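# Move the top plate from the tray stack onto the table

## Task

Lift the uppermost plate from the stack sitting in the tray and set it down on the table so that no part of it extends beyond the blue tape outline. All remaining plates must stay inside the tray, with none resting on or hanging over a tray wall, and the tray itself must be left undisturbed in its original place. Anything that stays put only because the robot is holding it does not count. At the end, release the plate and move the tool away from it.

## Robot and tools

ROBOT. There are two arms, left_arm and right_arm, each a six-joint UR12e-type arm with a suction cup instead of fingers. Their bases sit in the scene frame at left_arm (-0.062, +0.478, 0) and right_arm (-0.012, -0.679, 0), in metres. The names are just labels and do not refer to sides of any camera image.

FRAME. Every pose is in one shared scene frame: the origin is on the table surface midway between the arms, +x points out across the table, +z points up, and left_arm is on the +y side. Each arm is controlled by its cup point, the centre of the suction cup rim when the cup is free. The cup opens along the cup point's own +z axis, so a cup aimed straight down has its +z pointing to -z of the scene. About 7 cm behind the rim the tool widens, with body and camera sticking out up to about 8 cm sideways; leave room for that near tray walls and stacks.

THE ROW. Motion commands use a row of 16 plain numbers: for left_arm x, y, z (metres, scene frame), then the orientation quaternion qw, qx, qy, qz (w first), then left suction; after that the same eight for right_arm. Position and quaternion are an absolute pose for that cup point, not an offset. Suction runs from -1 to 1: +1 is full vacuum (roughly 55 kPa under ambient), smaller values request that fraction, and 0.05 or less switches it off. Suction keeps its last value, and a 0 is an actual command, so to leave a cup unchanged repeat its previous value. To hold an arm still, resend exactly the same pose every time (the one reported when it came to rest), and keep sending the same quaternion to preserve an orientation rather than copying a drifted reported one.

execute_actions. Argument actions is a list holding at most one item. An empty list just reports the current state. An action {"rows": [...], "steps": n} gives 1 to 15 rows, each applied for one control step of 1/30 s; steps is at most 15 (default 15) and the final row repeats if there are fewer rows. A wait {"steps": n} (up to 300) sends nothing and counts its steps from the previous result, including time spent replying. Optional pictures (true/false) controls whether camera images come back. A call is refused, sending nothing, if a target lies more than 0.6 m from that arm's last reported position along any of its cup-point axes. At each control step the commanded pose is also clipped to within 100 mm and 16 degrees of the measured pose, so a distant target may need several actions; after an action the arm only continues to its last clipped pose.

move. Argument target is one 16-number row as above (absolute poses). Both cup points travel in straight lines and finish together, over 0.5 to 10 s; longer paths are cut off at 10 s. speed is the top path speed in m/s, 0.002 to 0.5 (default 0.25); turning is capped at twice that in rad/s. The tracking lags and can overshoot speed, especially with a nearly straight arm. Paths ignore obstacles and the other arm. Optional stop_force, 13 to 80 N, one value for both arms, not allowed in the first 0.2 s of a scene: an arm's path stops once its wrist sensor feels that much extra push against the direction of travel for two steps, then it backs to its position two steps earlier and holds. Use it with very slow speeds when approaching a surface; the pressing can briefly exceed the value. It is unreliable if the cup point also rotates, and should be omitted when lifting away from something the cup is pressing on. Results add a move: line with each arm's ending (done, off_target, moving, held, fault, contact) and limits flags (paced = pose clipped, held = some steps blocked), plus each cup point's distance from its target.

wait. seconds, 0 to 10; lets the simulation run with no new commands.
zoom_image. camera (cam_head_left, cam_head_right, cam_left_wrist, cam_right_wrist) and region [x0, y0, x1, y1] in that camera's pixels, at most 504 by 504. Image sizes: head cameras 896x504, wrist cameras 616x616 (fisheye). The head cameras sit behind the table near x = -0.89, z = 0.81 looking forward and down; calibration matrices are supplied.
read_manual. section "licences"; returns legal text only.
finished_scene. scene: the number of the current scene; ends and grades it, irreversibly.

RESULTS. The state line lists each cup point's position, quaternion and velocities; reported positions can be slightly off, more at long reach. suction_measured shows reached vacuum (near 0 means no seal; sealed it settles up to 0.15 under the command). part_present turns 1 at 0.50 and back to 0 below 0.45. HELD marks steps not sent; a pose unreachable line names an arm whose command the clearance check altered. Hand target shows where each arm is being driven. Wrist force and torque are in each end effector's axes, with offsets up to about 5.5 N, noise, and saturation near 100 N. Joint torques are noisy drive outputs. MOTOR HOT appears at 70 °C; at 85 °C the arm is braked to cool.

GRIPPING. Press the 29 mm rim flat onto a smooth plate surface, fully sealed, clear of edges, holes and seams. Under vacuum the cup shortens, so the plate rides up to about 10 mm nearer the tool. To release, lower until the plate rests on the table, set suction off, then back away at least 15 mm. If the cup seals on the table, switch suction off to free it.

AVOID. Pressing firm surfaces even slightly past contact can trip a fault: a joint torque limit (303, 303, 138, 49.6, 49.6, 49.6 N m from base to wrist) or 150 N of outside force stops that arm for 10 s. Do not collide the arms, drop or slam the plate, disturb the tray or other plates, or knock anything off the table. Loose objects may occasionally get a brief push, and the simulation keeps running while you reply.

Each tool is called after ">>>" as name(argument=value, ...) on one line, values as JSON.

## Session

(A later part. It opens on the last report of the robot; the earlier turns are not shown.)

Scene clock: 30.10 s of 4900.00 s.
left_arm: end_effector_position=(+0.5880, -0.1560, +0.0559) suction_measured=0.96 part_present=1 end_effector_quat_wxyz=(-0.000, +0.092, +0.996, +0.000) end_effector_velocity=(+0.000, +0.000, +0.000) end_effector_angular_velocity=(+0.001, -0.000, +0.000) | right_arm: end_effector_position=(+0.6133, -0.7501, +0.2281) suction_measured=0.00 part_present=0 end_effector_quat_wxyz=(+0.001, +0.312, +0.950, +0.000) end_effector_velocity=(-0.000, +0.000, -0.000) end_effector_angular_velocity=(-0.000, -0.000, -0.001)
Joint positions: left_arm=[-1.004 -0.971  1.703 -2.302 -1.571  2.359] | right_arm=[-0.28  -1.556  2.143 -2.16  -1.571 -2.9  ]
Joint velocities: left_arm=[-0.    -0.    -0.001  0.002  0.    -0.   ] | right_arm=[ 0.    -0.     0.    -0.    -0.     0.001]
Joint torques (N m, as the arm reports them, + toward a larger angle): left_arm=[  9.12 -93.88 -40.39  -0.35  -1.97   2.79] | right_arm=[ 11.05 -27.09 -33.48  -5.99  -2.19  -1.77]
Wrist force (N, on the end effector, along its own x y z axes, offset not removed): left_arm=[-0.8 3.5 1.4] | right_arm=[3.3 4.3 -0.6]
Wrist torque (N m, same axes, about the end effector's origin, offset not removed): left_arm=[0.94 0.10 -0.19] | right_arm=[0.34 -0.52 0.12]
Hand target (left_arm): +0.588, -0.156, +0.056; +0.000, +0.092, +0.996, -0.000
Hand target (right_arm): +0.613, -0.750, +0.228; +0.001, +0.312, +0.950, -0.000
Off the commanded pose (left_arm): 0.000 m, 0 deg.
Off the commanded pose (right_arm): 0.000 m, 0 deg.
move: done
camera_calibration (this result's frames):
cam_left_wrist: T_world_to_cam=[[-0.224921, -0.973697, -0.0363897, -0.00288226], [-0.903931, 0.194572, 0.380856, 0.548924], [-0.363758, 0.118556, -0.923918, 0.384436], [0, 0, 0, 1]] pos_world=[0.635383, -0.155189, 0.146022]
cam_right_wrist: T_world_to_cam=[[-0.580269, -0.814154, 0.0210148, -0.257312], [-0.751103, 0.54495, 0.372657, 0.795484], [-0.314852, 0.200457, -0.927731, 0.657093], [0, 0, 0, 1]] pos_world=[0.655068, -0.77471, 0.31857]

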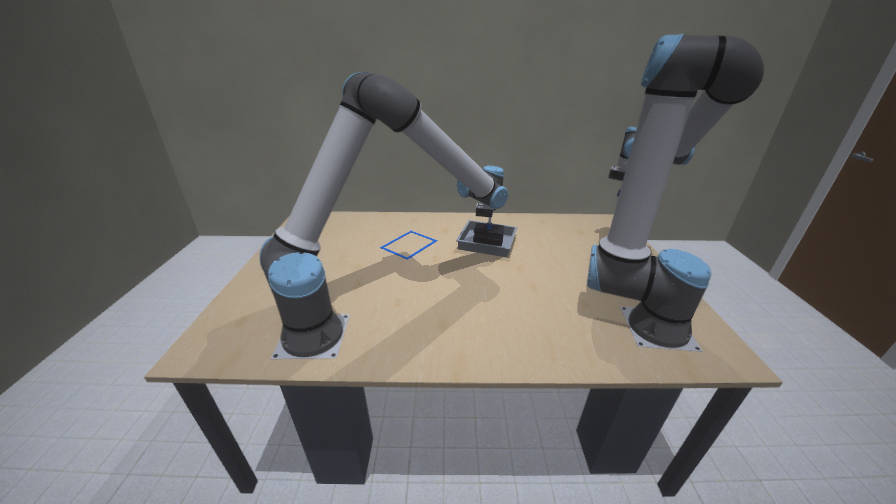

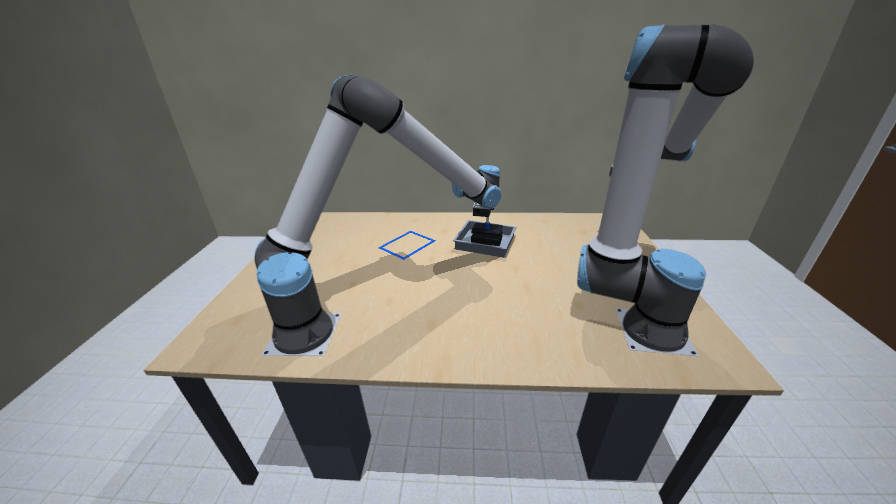

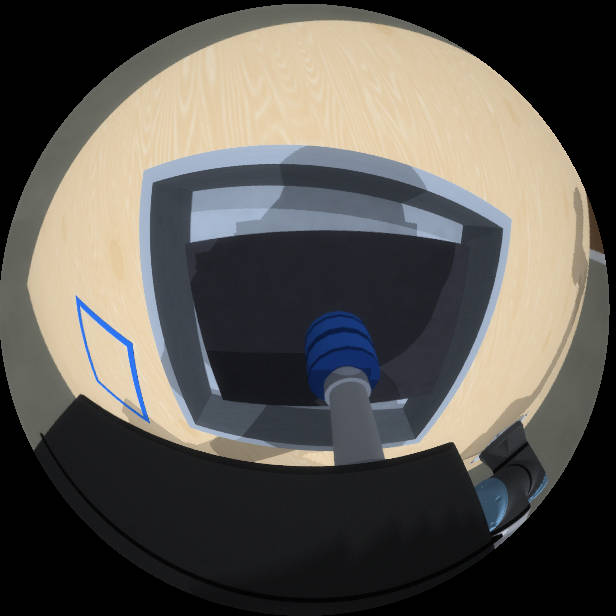

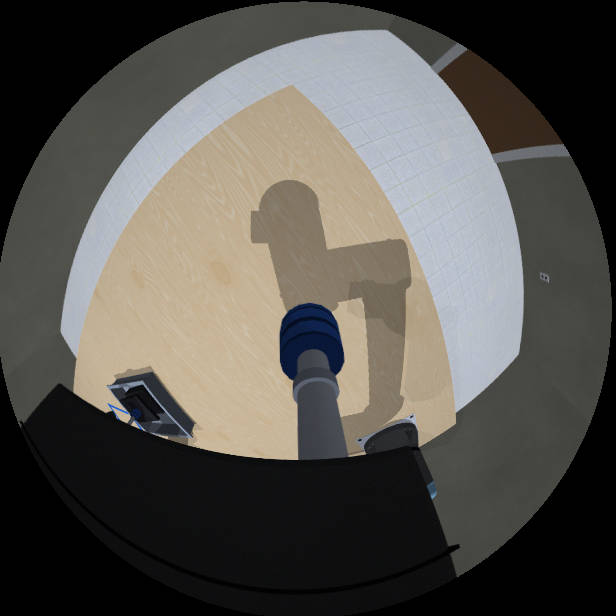

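>>> zoom_image(camera="cam_head_left", region=[468, 220, 508, 248])

>>> zoom_image(camera="cam_right_wrist", region=[118, 380, 170, 428])

Region (468, 220, 508, 248) of cam_head_left's 896x504 image, scaled by 12.600, with more detail than that image has; it fills the top 353 rows of this view, and the rest is white.

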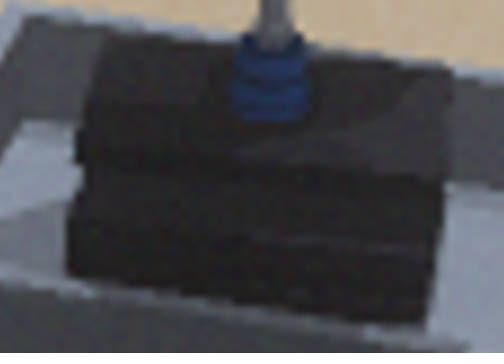

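Region (118, 380, 170, 428) of cam_right_wrist's 616x616 image, scaled by 9.692, with more detail than that image has; it fills the top 465 rows of this view, and the rest is white.

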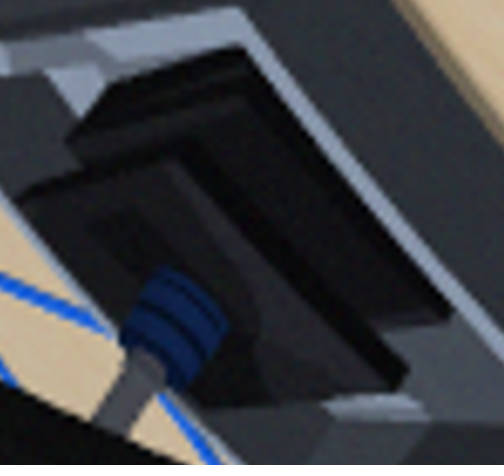

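>>> move(target=[0.588, -0.156, 0.09, 0.0, 0.0915, 0.9958, 0.0, 1, 0.6133, -0.7501, 0.2281, 0.001, 0.312, 0.950, 0.0, 0], speed=0.1)

>>> zoom_image(camera="cam_head_right", region=[460, 205, 515, 250])

>>> zoom_image(camera="cam_right_wrist", region=[105, 375, 175, 435])

Scene clock: 33.07 s of 4900.00 s.
left_arm: end_effector_position=(+0.5880, -0.1560, +0.0899) suction_measured=0.98 part_present=1 end_effector_quat_wxyz=(-0.000, +0.092, +0.996, +0.000) end_effector_velocity=(+0.000, +0.000, +0.001) end_effector_angular_velocity=(+0.001, -0.000, +0.001) | right_arm: end_effector_position=(+0.6133, -0.7501, +0.2281) suction_measured=0.00 part_present=0 end_effector_quat_wxyz=(+0.001, +0.312, +0.950, -0.000) end_effector_velocity=(+0.001, +0.000, +0.001) end_effector_angular_velocity=(+0.001, -0.002, +0.001)
Joint positions: left_arm=[-1.004 -1.008  1.689 -2.252 -1.571  2.359] | right_arm=[-0.28  -1.556  2.143 -2.16  -1.571 -2.9  ]
Joint velocities: left_arm=[ 0.    -0.001 -0.001  0.002  0.001 -0.001] | right_arm=[ 0.    -0.    -0.001 -0.     0.001 -0.   ]
Joint torques (N m, as the arm reports them, + toward a larger angle): left_arm=[  7.14 -92.2  -42.1   -0.42  -1.68   2.24] | right_arm=[ 11.77 -27.58 -33.3   -5.97  -2.21  -1.8 ]
Wrist force (N, on the end effector, along its own x y z axes, offset not removed): left_arm=[0.6 5.0 2.0] | right_arm=[2.8 5.1 8.6]
Wrist torque (N m, same axes, about the end effector's origin, offset not removed): left_arm=[0.89 -0.17 -0.21] | right_arm=[0.69 -0.09 -0.07]
Hand target (left_arm): +0.588, -0.156, +0.090; +0.000, +0.092, +0.996, -0.000
Hand target (right_arm): +0.613, -0.750, +0.228; +0.001, +0.312, +0.950, -0.000
Off the commanded pose (left_arm): 0.000 m, 0 deg.
Off the commanded pose (right_arm): 0.000 m, 0 deg.
move: done
camera_calibration (this result's frames):
cam_left_wrist: T_world_to_cam=[[-0.224924, -0.973696, -0.0363932, -0.00165174], [-0.903929, 0.194573, 0.38086, 0.535988], [-0.363761, 0.118562, -0.923916, 0.415861], [0, 0, 0, 1]] pos_world=[0.635397, -0.155202, 0.180024]
cam_right_wrist: T_world_to_cam=[[-0.580269, -0.814154, 0.0210148, -0.257312], [-0.751103, 0.54495, 0.372657, 0.795484], [-0.314852, 0.200457, -0.927731, 0.657093], [0, 0, 0, 1]] pos_world=[0.655068, -0.77471, 0.31857]

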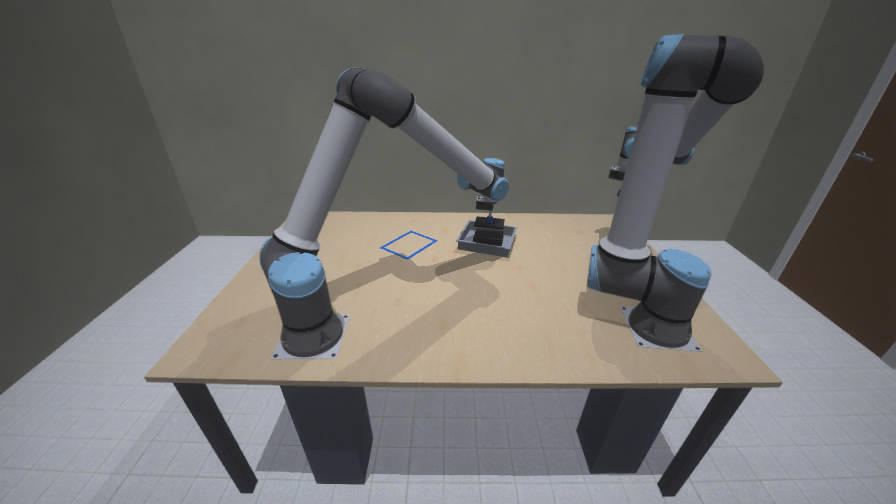

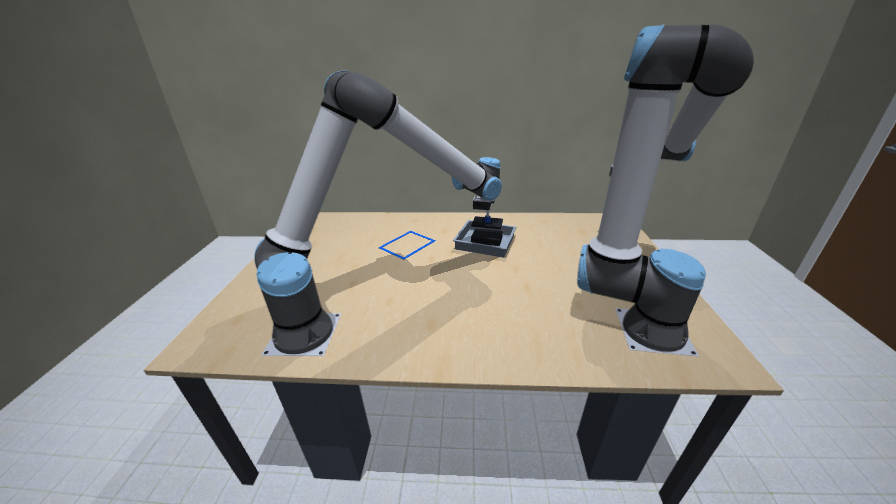

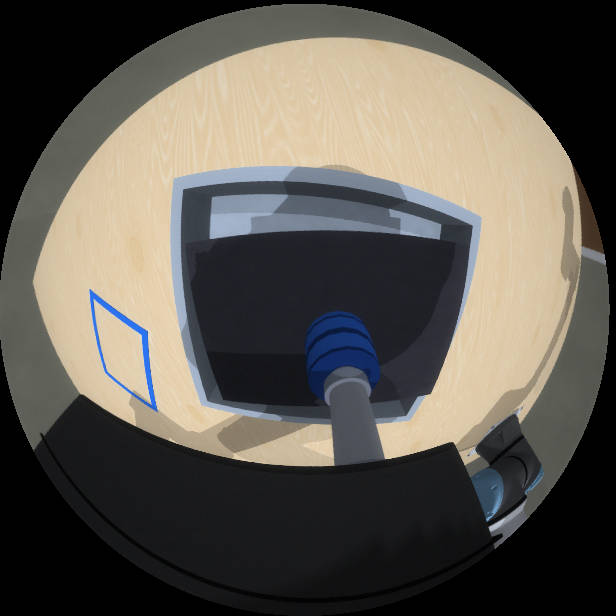

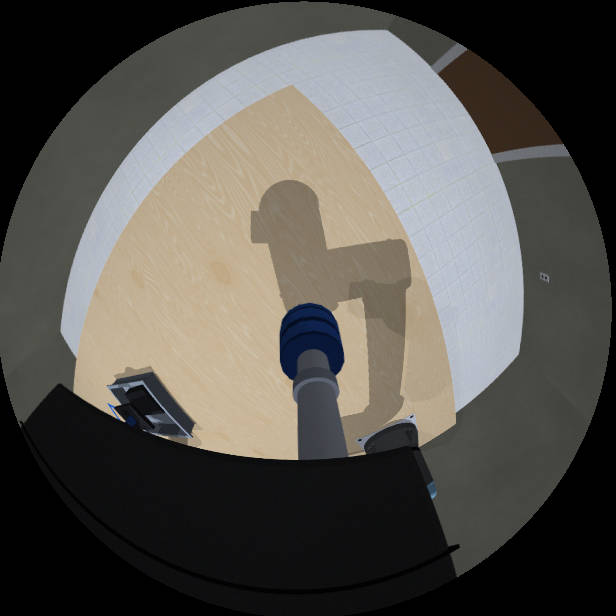

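Region (460, 205, 515, 250) of cam_head_right's 896x504 image, scaled by 9.164, with more detail than that image has; it fills the top 412 rows of this view, and the rest is white.

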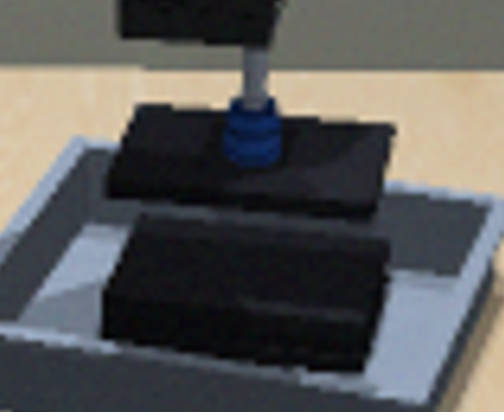

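Region (105, 375, 175, 435) of cam_right_wrist's 616x616 image, scaled by 7.200, with more detail than that image has; it fills the top 432 rows of this view, and the rest is white.

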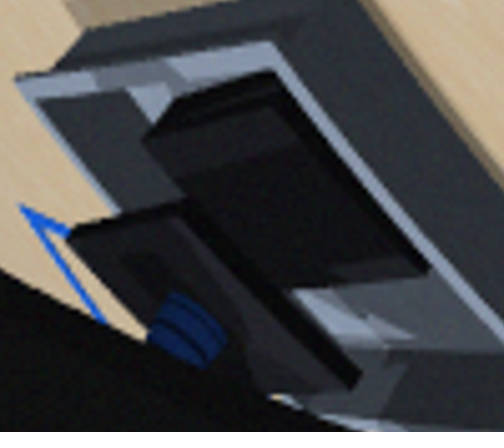

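>>> move(target=[0.540, 0.219, 0.055, 0.0, -0.4571, 0.8894, 0.0, 1, 0.6133, -0.7501, 0.2281, 0.001, 0.312, 0.950, 0.0, 0], speed=0.4)

>>> move(target=[0.540, 0.219, 0.016, 0.0, -0.4571, 0.8894, 0.0, 1, 0.6133, -0.7501, 0.2281, 0.001, 0.312, 0.950, 0.0, 0], speed=0.1)

Scene clock: 36.57 s of 4900.00 s.
left_arm: end_effector_position=(+0.5406, +0.2191, +0.0553) suction_measured=0.99 part_present=1 end_effector_quat_wxyz=(+0.000, -0.457, +0.890, +0.000) end_effector_velocity=(-0.000, +0.002, +0.000) end_effector_angular_velocity=(-0.000, -0.000, +0.003) | right_arm: end_effector_position=(+0.6133, -0.7501, +0.2281) suction_measured=0.00 part_present=0 end_effector_quat_wxyz=(+0.001, +0.312, +0.950, -0.000) end_effector_velocity=(-0.000, +0.000, -0.000) end_effector_angular_velocity=(+0.001, +0.001, +0.000)
Joint positions: left_arm=[-0.712 -1.278  2.222 -2.514 -1.57   1.518] | right_arm=[-0.28  -1.556  2.143 -2.16  -1.571 -2.9  ]
Joint velocities: left_arm=[ 0.002 -0.001  0.002 -0.001 -0.    -0.001] | right_arm=[ 0.    -0.    -0.     0.001  0.001 -0.   ]
Joint torques (N m, as the arm reports them, + toward a larger angle): left_arm=[  8.11 -64.59 -18.78  -6.74   2.27  -1.67] | right_arm=[ 11.72 -28.69 -33.02  -5.76  -2.23  -1.82]
Wrist force (N, on the end effector, along its own x y z axes, offset not removed): left_arm=[-0.3 2.0 0.2] | right_arm=[-6.7 -1.3 8.3]
Wrist torque (N m, same axes, about the end effector's origin, offset not removed): left_arm=[0.61 -0.02 -0.12] | right_arm=[-0.26 1.06 -0.04]
Hand target (left_arm): +0.541, +0.219, +0.055; +0.000, -0.457, +0.889, +0.000
Hand target (right_arm): +0.613, -0.750, +0.228; +0.001, +0.312, +0.950, -0.000
Off the commanded pose (left_arm): 0.001 m, 0 deg.
Off the commanded pose (right_arm): 0.000 m, 0 deg.
move: done
camera_calibration (this result's frames):
cam_left_wrist: T_world_to_cam=[[0.786105, -0.617001, -0.0367357, -0.272976], [-0.559899, -0.73601, 0.380529, 0.451237], [-0.261824, -0.278567, -0.924039, 0.354074], [0, 0, 0, 1]] pos_world=[0.55994, 0.262323, 0.145442]
cam_right_wrist: T_world_to_cam=[[-0.580269, -0.814154, 0.0210149, -0.257312], [-0.751103, 0.54495, 0.372657, 0.795484], [-0.314853, 0.200457, -0.927731, 0.657093], [0, 0, 0, 1]] pos_world=[0.655068, -0.77471, 0.31857]

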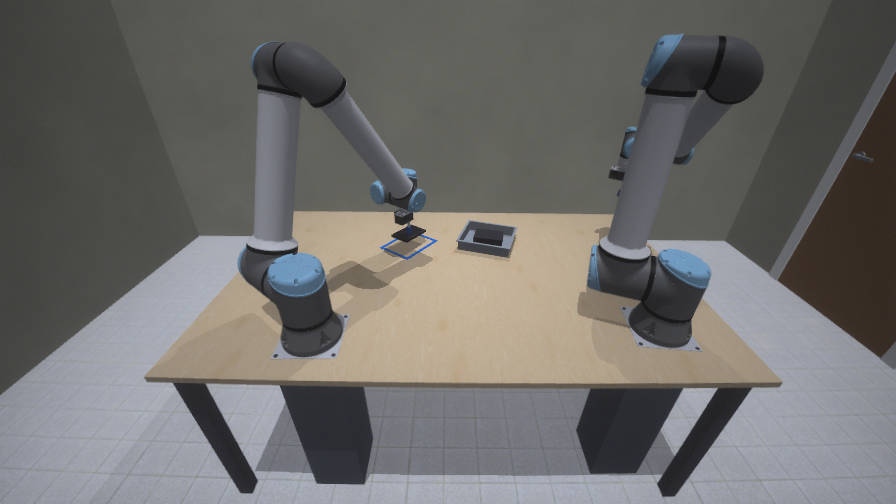

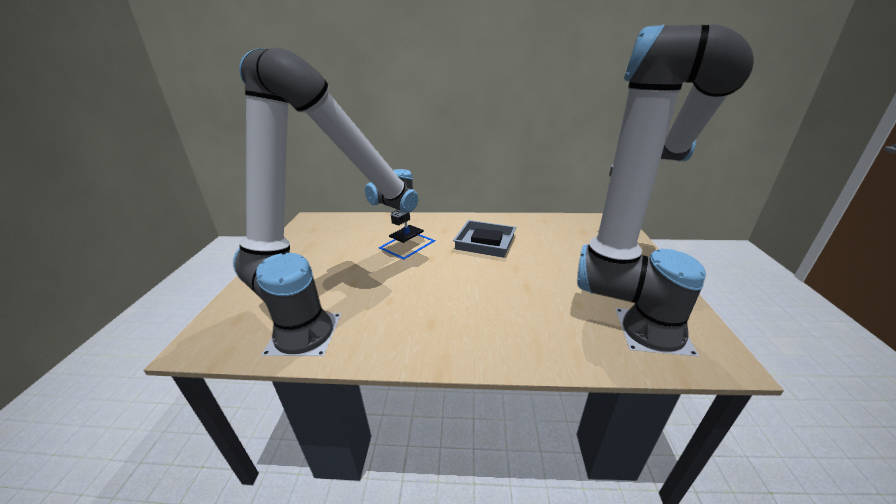

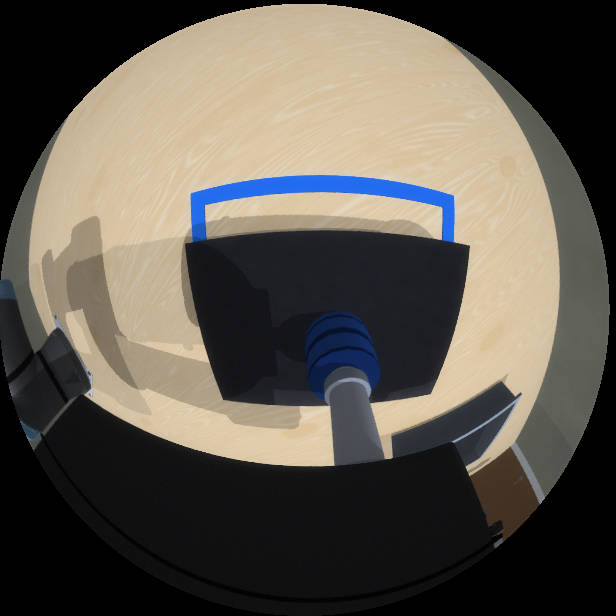

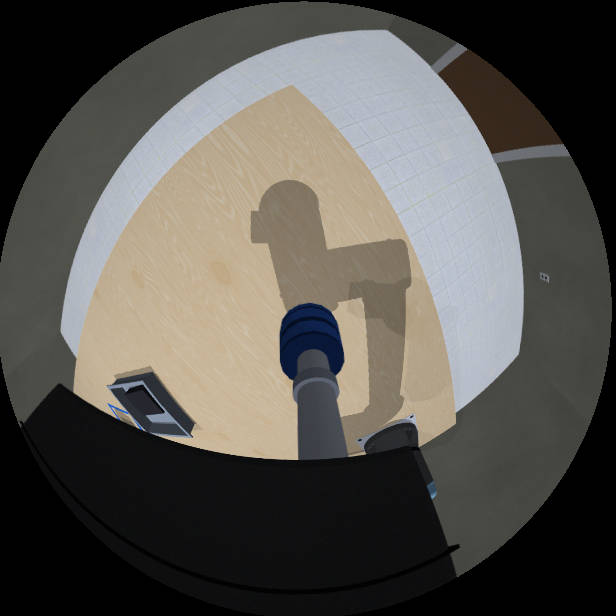

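Scene clock: 37.40 s of 4900.00 s.
left_arm: end_effector_position=(+0.5400, +0.2190, +0.0161) suction_measured=1.00 part_present=1 end_effector_quat_wxyz=(+0.000, -0.457, +0.889, +0.000) end_effector_velocity=(-0.000, -0.000, -0.002) end_effector_angular_velocity=(+0.000, +0.001, +0.001) | right_arm: end_effector_position=(+0.6133, -0.7501, +0.2281) suction_measured=0.00 part_present=0 end_effector_quat_wxyz=(+0.001, +0.312, +0.950, -0.000) end_effector_velocity=(-0.000, +0.001, -0.001) end_effector_angular_velocity=(+0.002, +0.001, +0.001)
Joint positions: left_arm=[-0.713 -1.211  2.238 -2.597 -1.571  1.517] | right_arm=[-0.28  -1.556  2.143 -2.16  -1.571 -2.9  ]
Joint velocities: left_arm=[-0.     0.004  0.    -0.003 -0.    -0.001] | right_arm=[ 0.     0.     0.001 -0.     0.001 -0.   ]
Joint torques (N m, as the arm reports them, + toward a larger angle): left_arm=[-17.86 -34.92 -16.07  -6.6   -1.8   -2.09] | right_arm=[ 12.4  -28.13 -33.04  -5.72  -2.05  -1.63]
Wrist force (N, on the end effector, along its own x y z axes, offset not removed): left_arm=[1.1 2.9 0.9] | right_arm=[3.4 4.0 1.1]
Wrist torque (N m, same axes, about the end effector's origin, offset not removed): left_arm=[0.74 -0.19 -0.18] | right_arm=[0.28 -0.40 0.18]
Hand target (left_arm): +0.540, +0.219, +0.016; -0.000, -0.457, +0.889, +0.000
Hand target (right_arm): +0.613, -0.750, +0.228; +0.001, +0.312, +0.950, -0.000
Off the commanded pose (left_arm): 0.000 m, 0 deg.
Off the commanded pose (right_arm): 0.000 m, 0 deg.
move: done
camera_calibration (this result's frames):
cam_left_wrist: T_world_to_cam=[[0.786365, -0.616689, -0.0363875, -0.274221], [-0.559617, -0.736062, 0.380843, 0.465638], [-0.261645, -0.279118, -0.923924, 0.317658], [0, 0, 0, 1]] pos_world=[0.559331, 0.262293, 0.106179]
cam_right_wrist: T_world_to_cam=[[-0.580269, -0.814154, 0.0210149, -0.257312], [-0.751103, 0.54495, 0.372658, 0.795484], [-0.314853, 0.200457, -0.927731, 0.657093], [0, 0, 0, 1]] pos_world=[0.655068, -0.77471, 0.31857]

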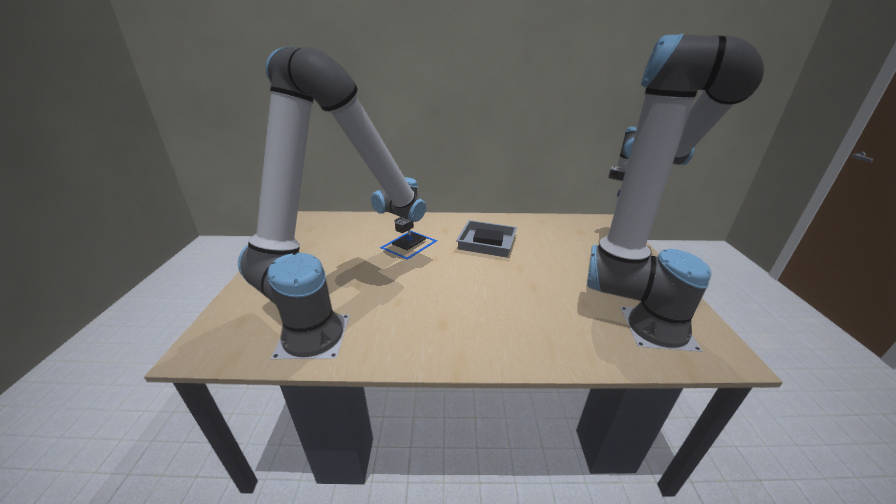

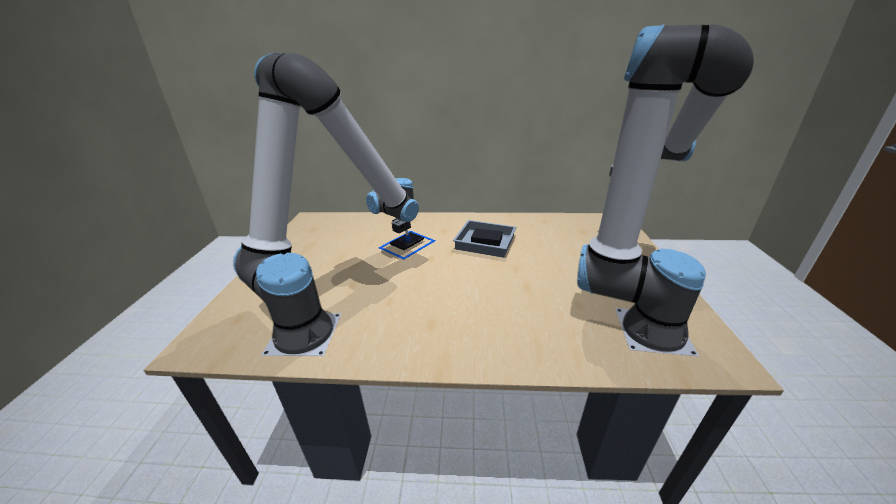

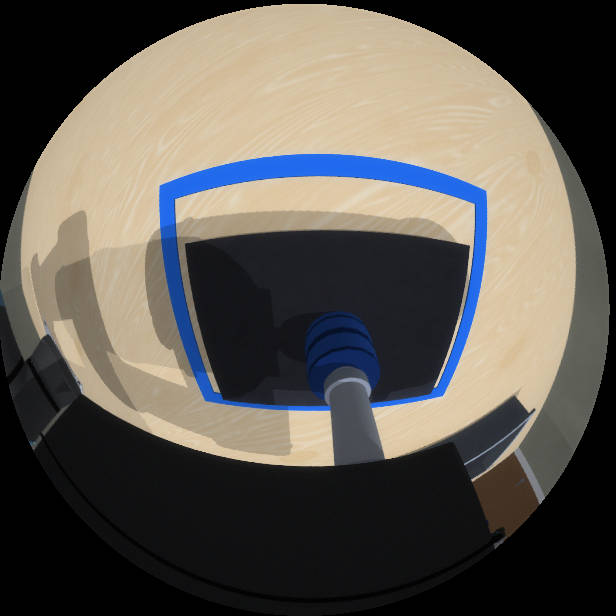

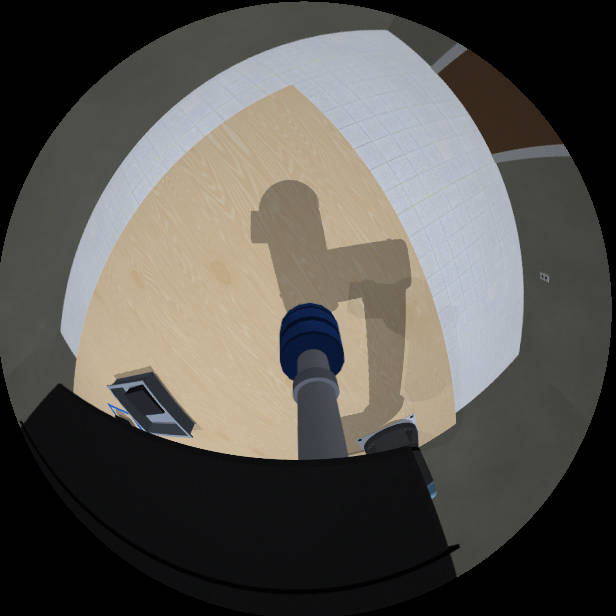

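>>> zoom_image(camera="cam_left_wrist", region=[150, 140, 500, 430])

>>> zoom_image(camera="cam_head_left", region=[375, 215, 445, 265])

Region (150, 140, 500, 430) of cam_left_wrist's 616x616 image, scaled by 1.440, with more detail than that image has; it fills the top 418 rows of this view, and the rest is white.

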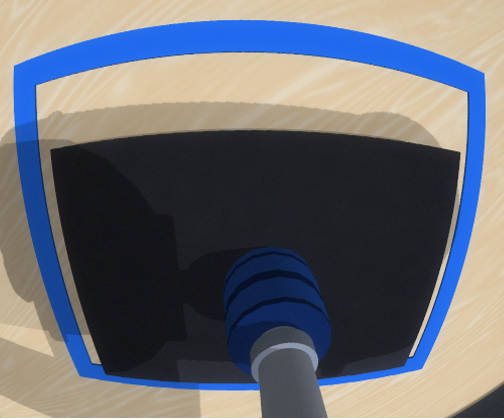

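Region (375, 215, 445, 265) of cam_head_left's 896x504 image, scaled by 7.200, with more detail than that image has; it fills the top 360 rows of this view, and the rest is white.

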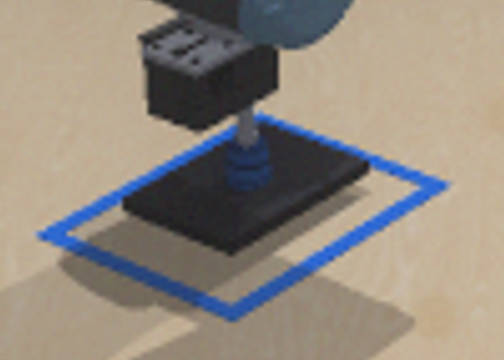

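>>> move(target=[0.543, 0.2195, 0.004, 0.0, -0.4571, 0.8894, 0.0, 1, 0.6133, -0.7501, 0.2281, 0.001, 0.312, 0.950, 0.0, 0], speed=0.03, stop_force=13)

>>> move(target=[0.543, 0.2195, -0.006, 0.0, -0.4571, 0.8894, 0.0, 1, 0.6133, -0.7501, 0.2281, 0.001, 0.312, 0.950, 0.0, 0], speed=0.003, stop_force=13)

Scene clock: 43.03 s of 4900.00 s.
left_arm: end_effector_position=(+0.5430, +0.2195, +0.0041) suction_measured=1.00 part_present=1 end_effector_quat_wxyz=(-0.000, -0.457, +0.889, +0.000) end_effector_velocity=(+0.000, +0.000, -0.002) end_effector_angular_velocity=(+0.001, +0.000, -0.001) | right_arm: end_effector_position=(+0.6133, -0.7501, +0.2281) suction_measured=0.00 part_present=0 end_effector_quat_wxyz=(+0.001, +0.312, +0.950, +0.000) end_effector_velocity=(+0.000, +0.000, +0.000) end_effector_angular_velocity=(-0.002, -0.000, +0.000)
Joint positions: left_arm=[-0.709 -1.187  2.236 -2.62  -1.571  1.52 ] | right_arm=[-0.28  -1.556  2.143 -2.16  -1.571 -2.9  ]
Joint velocities: left_arm=[ 0.     0.003 -0.    -0.002  0.     0.001] | right_arm=[ 0.001 -0.     0.    -0.001 -0.002  0.   ]
Joint torques (N m, as the arm reports them, + toward a larger angle): left_arm=[  7.28 -34.82 -31.22  -6.49  -1.61   2.66] | right_arm=[ 10.68 -29.16 -33.66  -5.63  -2.01  -1.95]
Wrist force (N, on the end effector, along its own x y z axes, offset not removed): left_arm=[-1.5 3.8 0.4] | right_arm=[0.9 -7.1 3.5]
Wrist torque (N m, same axes, about the end effector's origin, offset not removed): left_arm=[0.85 0.08 -0.14] | right_arm=[-0.89 0.06 -0.07]
Hand target (left_arm): +0.543, +0.220, +0.004; +0.000, -0.457, +0.889, +0.000
Hand target (right_arm): +0.613, -0.750, +0.228; +0.001, +0.312, +0.950, -0.000
Off the commanded pose (left_arm): 0.000 m, 0 deg.
Off the commanded pose (right_arm): 0.000 m, 0 deg.
move: done
camera_calibration (this result's frames):
cam_left_wrist: T_world_to_cam=[[0.786335, -0.616728, -0.0363942, -0.276706], [-0.559648, -0.736032, 0.380854, 0.47222], [-0.261671, -0.279111, -0.923919, 0.307481], [0, 0, 0, 1]] pos_world=[0.562319, 0.262738, 0.0941696]
cam_right_wrist: T_world_to_cam=[[-0.580269, -0.814154, 0.0210148, -0.257312], [-0.751103, 0.54495, 0.372657, 0.795484], [-0.314852, 0.200457, -0.927731, 0.657093], [0, 0, 0, 1]] pos_world=[0.655068, -0.77471, 0.31857]

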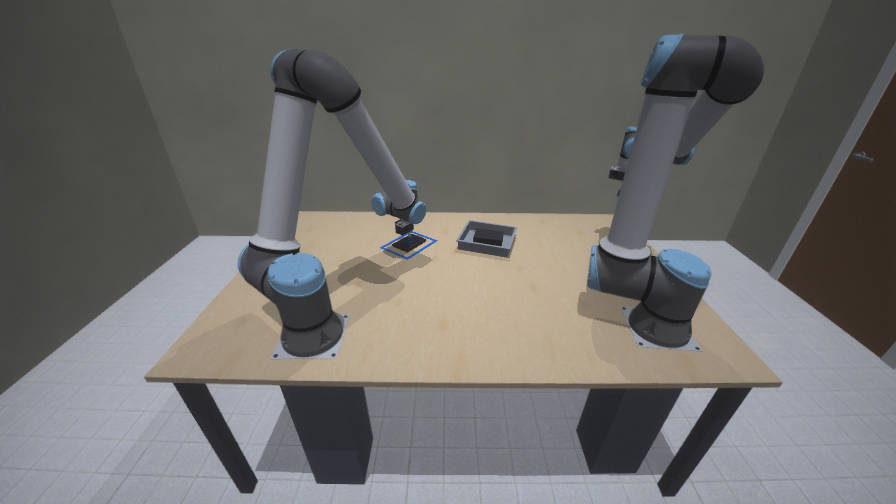

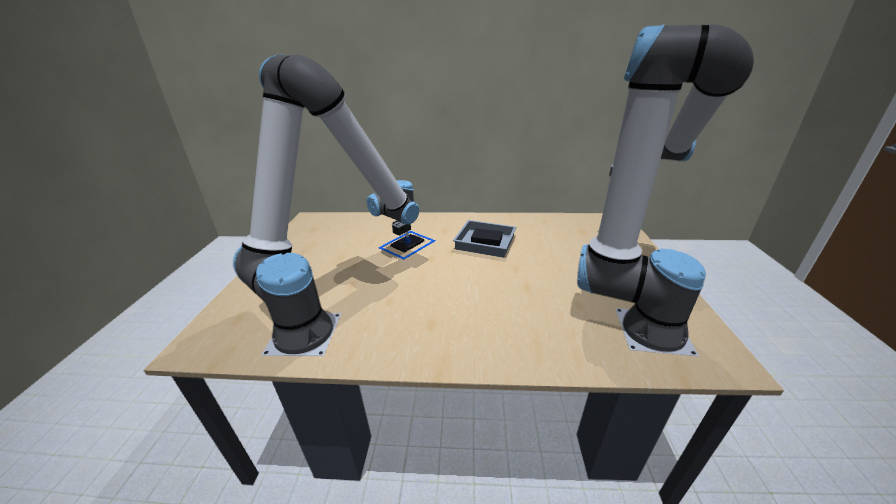

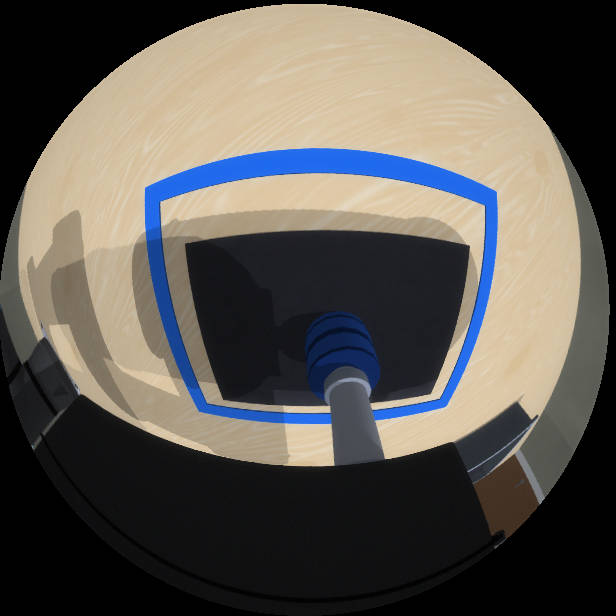

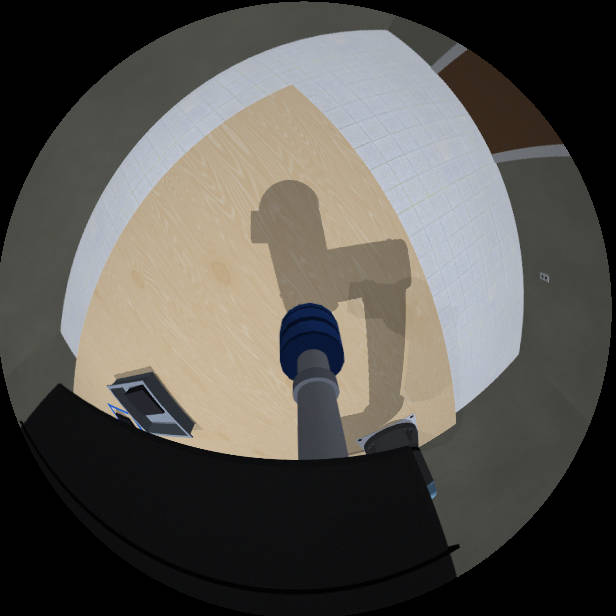

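Scene clock: 44.77 s of 4900.00 s.
left_arm: end_effector_position=(+0.5430, +0.2195, -0.0001) suction_measured=0.99 part_present=1 end_effector_quat_wxyz=(+0.000, -0.457, +0.889, -0.000) end_effector_velocity=(-0.000, +0.000, +0.001) end_effector_angular_velocity=(+0.001, +0.000, -0.002) | right_arm: end_effector_position=(+0.6133, -0.7501, +0.2281) suction_measured=0.00 part_present=0 end_effector_quat_wxyz=(+0.001, +0.312, +0.950, -0.000) end_effector_velocity=(-0.001, +0.000, -0.001) end_effector_angular_velocity=(+0.001, +0.002, -0.001)
Joint positions: left_arm=[-0.709 -1.179  2.237 -2.629 -1.571  1.52 ] | right_arm=[-0.28  -1.556  2.143 -2.16  -1.571 -2.9  ]
Joint velocities: left_arm=[ 0.    -0.002 -0.     0.003  0.     0.002] | right_arm=[-0.    -0.     0.001  0.    -0.     0.001]
Joint torques (N m, as the arm reports them, + toward a larger angle): left_arm=[  8.47 -53.8  -15.34   0.38  -1.72   2.04] | right_arm=[ 10.04 -29.13 -33.38  -5.75  -2.03  -1.41]
Wrist force (N, on the end effector, along its own x y z axes, offset not removed): left_arm=[1.9 10.2 -22.2] | right_arm=[-0.6 0.8 2.9]
Wrist torque (N m, same axes, about the end effector's origin, offset not removed): left_arm=[0.93 -0.30 -0.20] | right_arm=[-0.08 0.13 -0.07]
Hand target (left_arm): +0.543, +0.219, +0.000; +0.000, -0.457, +0.889, -0.000
Hand target (right_arm): +0.613, -0.750, +0.228; +0.001, +0.312, +0.950, -0.000
Off the commanded pose (left_arm): 0.006 m, 0 deg.
Off the commanded pose (right_arm): 0.000 m, 0 deg.
move: contact (left_arm)
camera_calibration (this result's frames):
cam_left_wrist: T_world_to_cam=[[0.786348, -0.616721, -0.0362284, -0.276914], [-0.559688, -0.736001, 0.380858, 0.473835], [-0.261547, -0.27921, -0.923924, 0.303587], [0, 0, 0, 1]] pos_world=[0.562353, 0.262729, 0.0899957]
cam_right_wrist: T_world_to_cam=[[-0.580269, -0.814154, 0.0210149, -0.257312], [-0.751103, 0.54495, 0.372657, 0.795484], [-0.314852, 0.200457, -0.927731, 0.657093], [0, 0, 0, 1]] pos_world=[0.655068, -0.77471, 0.31857]

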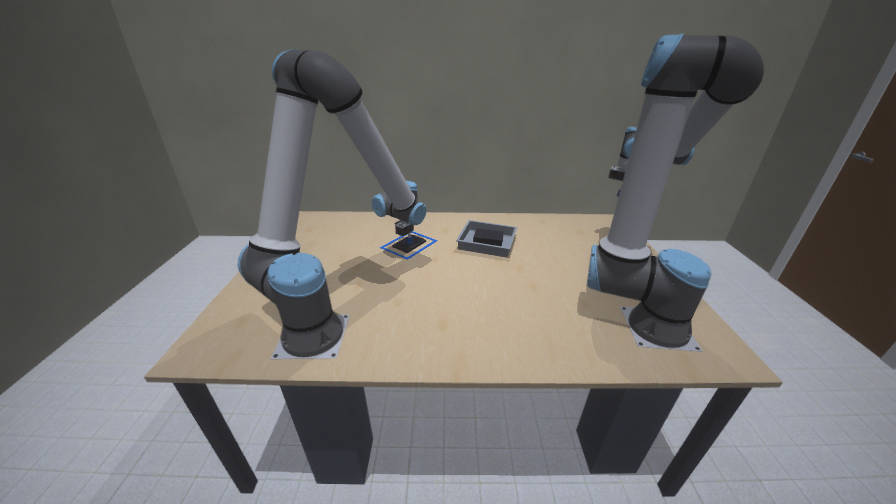

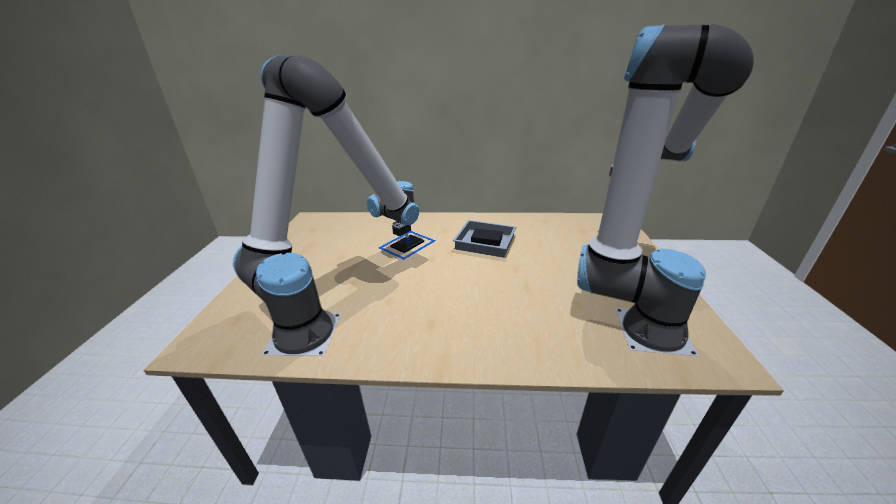

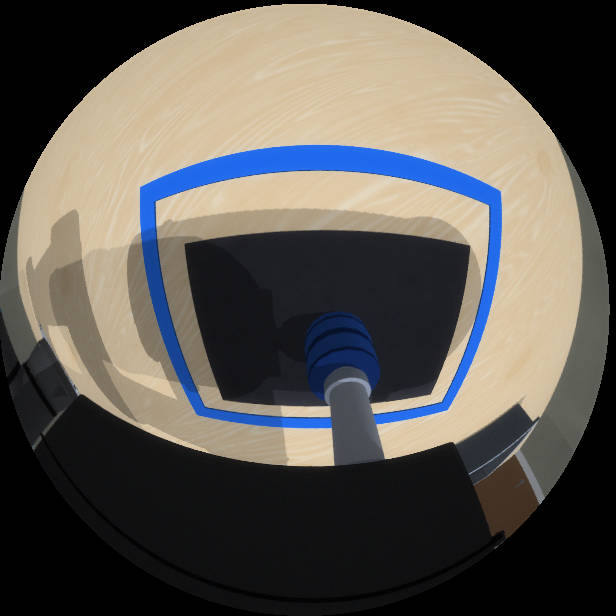

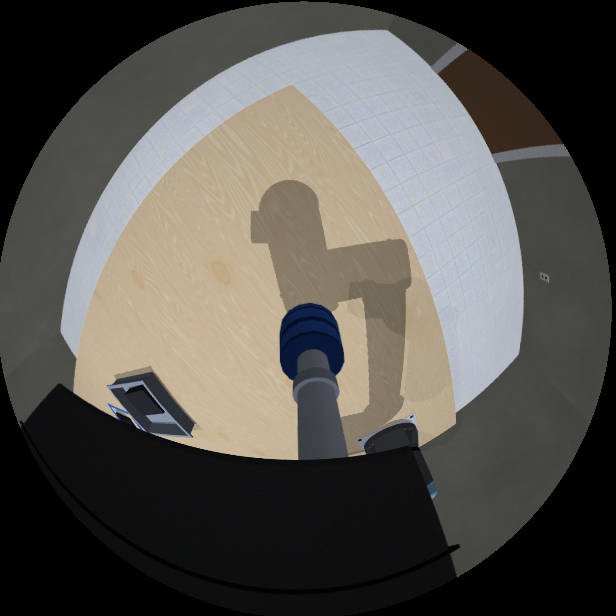

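The plate is resting on the table, so I'm turning the suction off.

>>> execute_actions(actions=[{"rows": [[0.543, 0.2195, 0.0003, 0.0, -0.4571, 0.8894, 0.0, 0, 0.6133, -0.7501, 0.2281, 0.001, 0.312, 0.950, 0.0, 0]], "steps": 10}], pictures=false)

Scene clock: 45.40 s of 4900.00 s.
left_arm: end_effector_position=(+0.5430, +0.2195, +0.0003) suction_measured=0.01 part_present=0 end_effector_quat_wxyz=(-0.000, -0.457, +0.889, +0.000) end_effector_velocity=(+0.000, -0.000, +0.001) end_effector_angular_velocity=(-0.000, -0.001, +0.000) | right_arm: end_effector_position=(+0.6133, -0.7501, +0.2281) suction_measured=0.00 part_present=0 end_effector_quat_wxyz=(+0.001, +0.312, +0.950, +0.000) end_effector_velocity=(+0.001, -0.000, +0.000) end_effector_angular_velocity=(-0.000, -0.002, +0.001)
Joint positions: left_arm=[-0.709 -1.18   2.237 -2.628 -1.571  1.52 ] | right_arm=[-0.28  -1.556  2.143 -2.16  -1.571 -2.9  ]
Joint velocities: left_arm=[ 0.    -0.001 -0.     0.     0.    -0.   ] | right_arm=[-0.    -0.    -0.001 -0.001  0.001 -0.001]
Joint torques (N m, as the arm reports them, + toward a larger angle): left_arm=[  8.35 -58.7  -25.96   0.58  -1.76   2.88] | right_arm=[ 10.36 -31.51 -33.7   -5.6   -1.75  -1.65]
Wrist force (N, on the end effector, along its own x y z axes, offset not removed): left_arm=[-0.3 7.8 -16.0] | right_arm=[-3.5 -0.6 2.4]
Wrist torque (N m, same axes, about the end effector's origin, offset not removed): left_arm=[0.93 0.05 -0.18] | right_arm=[-0.08 0.79 0.18]
Hand target (left_arm): +0.543, +0.219, +0.000; +0.000, -0.457, +0.889, +0.000
Hand target (right_arm): +0.613, -0.750, +0.228; +0.001, +0.312, +0.950, -0.000
Off the commanded pose (left_arm): 0.000 m, 0 deg.
Off the commanded pose (right_arm): 0.000 m, 0 deg.
Steps of this call (steps 1 to 9: nothing new was sent; steps 10 to 19: all 10 steps of this action). Readings (end_effector_position | what the end effector reports):
10: left_arm (+0.5430, +0.2195, +0.0000) | right_arm (+0.6133, -0.7501, +0.2281) | left_arm suction_measured=0.03 part_present=0 | right_arm suction_measured=0.00 part_present=0
11: left_arm (+0.5430, +0.2195, +0.0001) | right_arm (+0.6133, -0.7501, +0.2281) | left_arm suction_measured=0.01 part_present=0 | right_arm suction_measured=0.00 part_present=0
13: left_arm (+0.5430, +0.2195, +0.0002) | right_arm (+0.6133, -0.7501, +0.2281) | left_arm suction_measured=0.01 part_present=0 | right_arm suction_measured=0.00 part_present=0
17: left_arm (+0.5430, +0.2195, +0.0003) | right_arm (+0.6133, -0.7501, +0.2281) | left_arm suction_measured=0.01 part_present=0 | right_arm suction_measured=0.00 part_present=0
19: the state above


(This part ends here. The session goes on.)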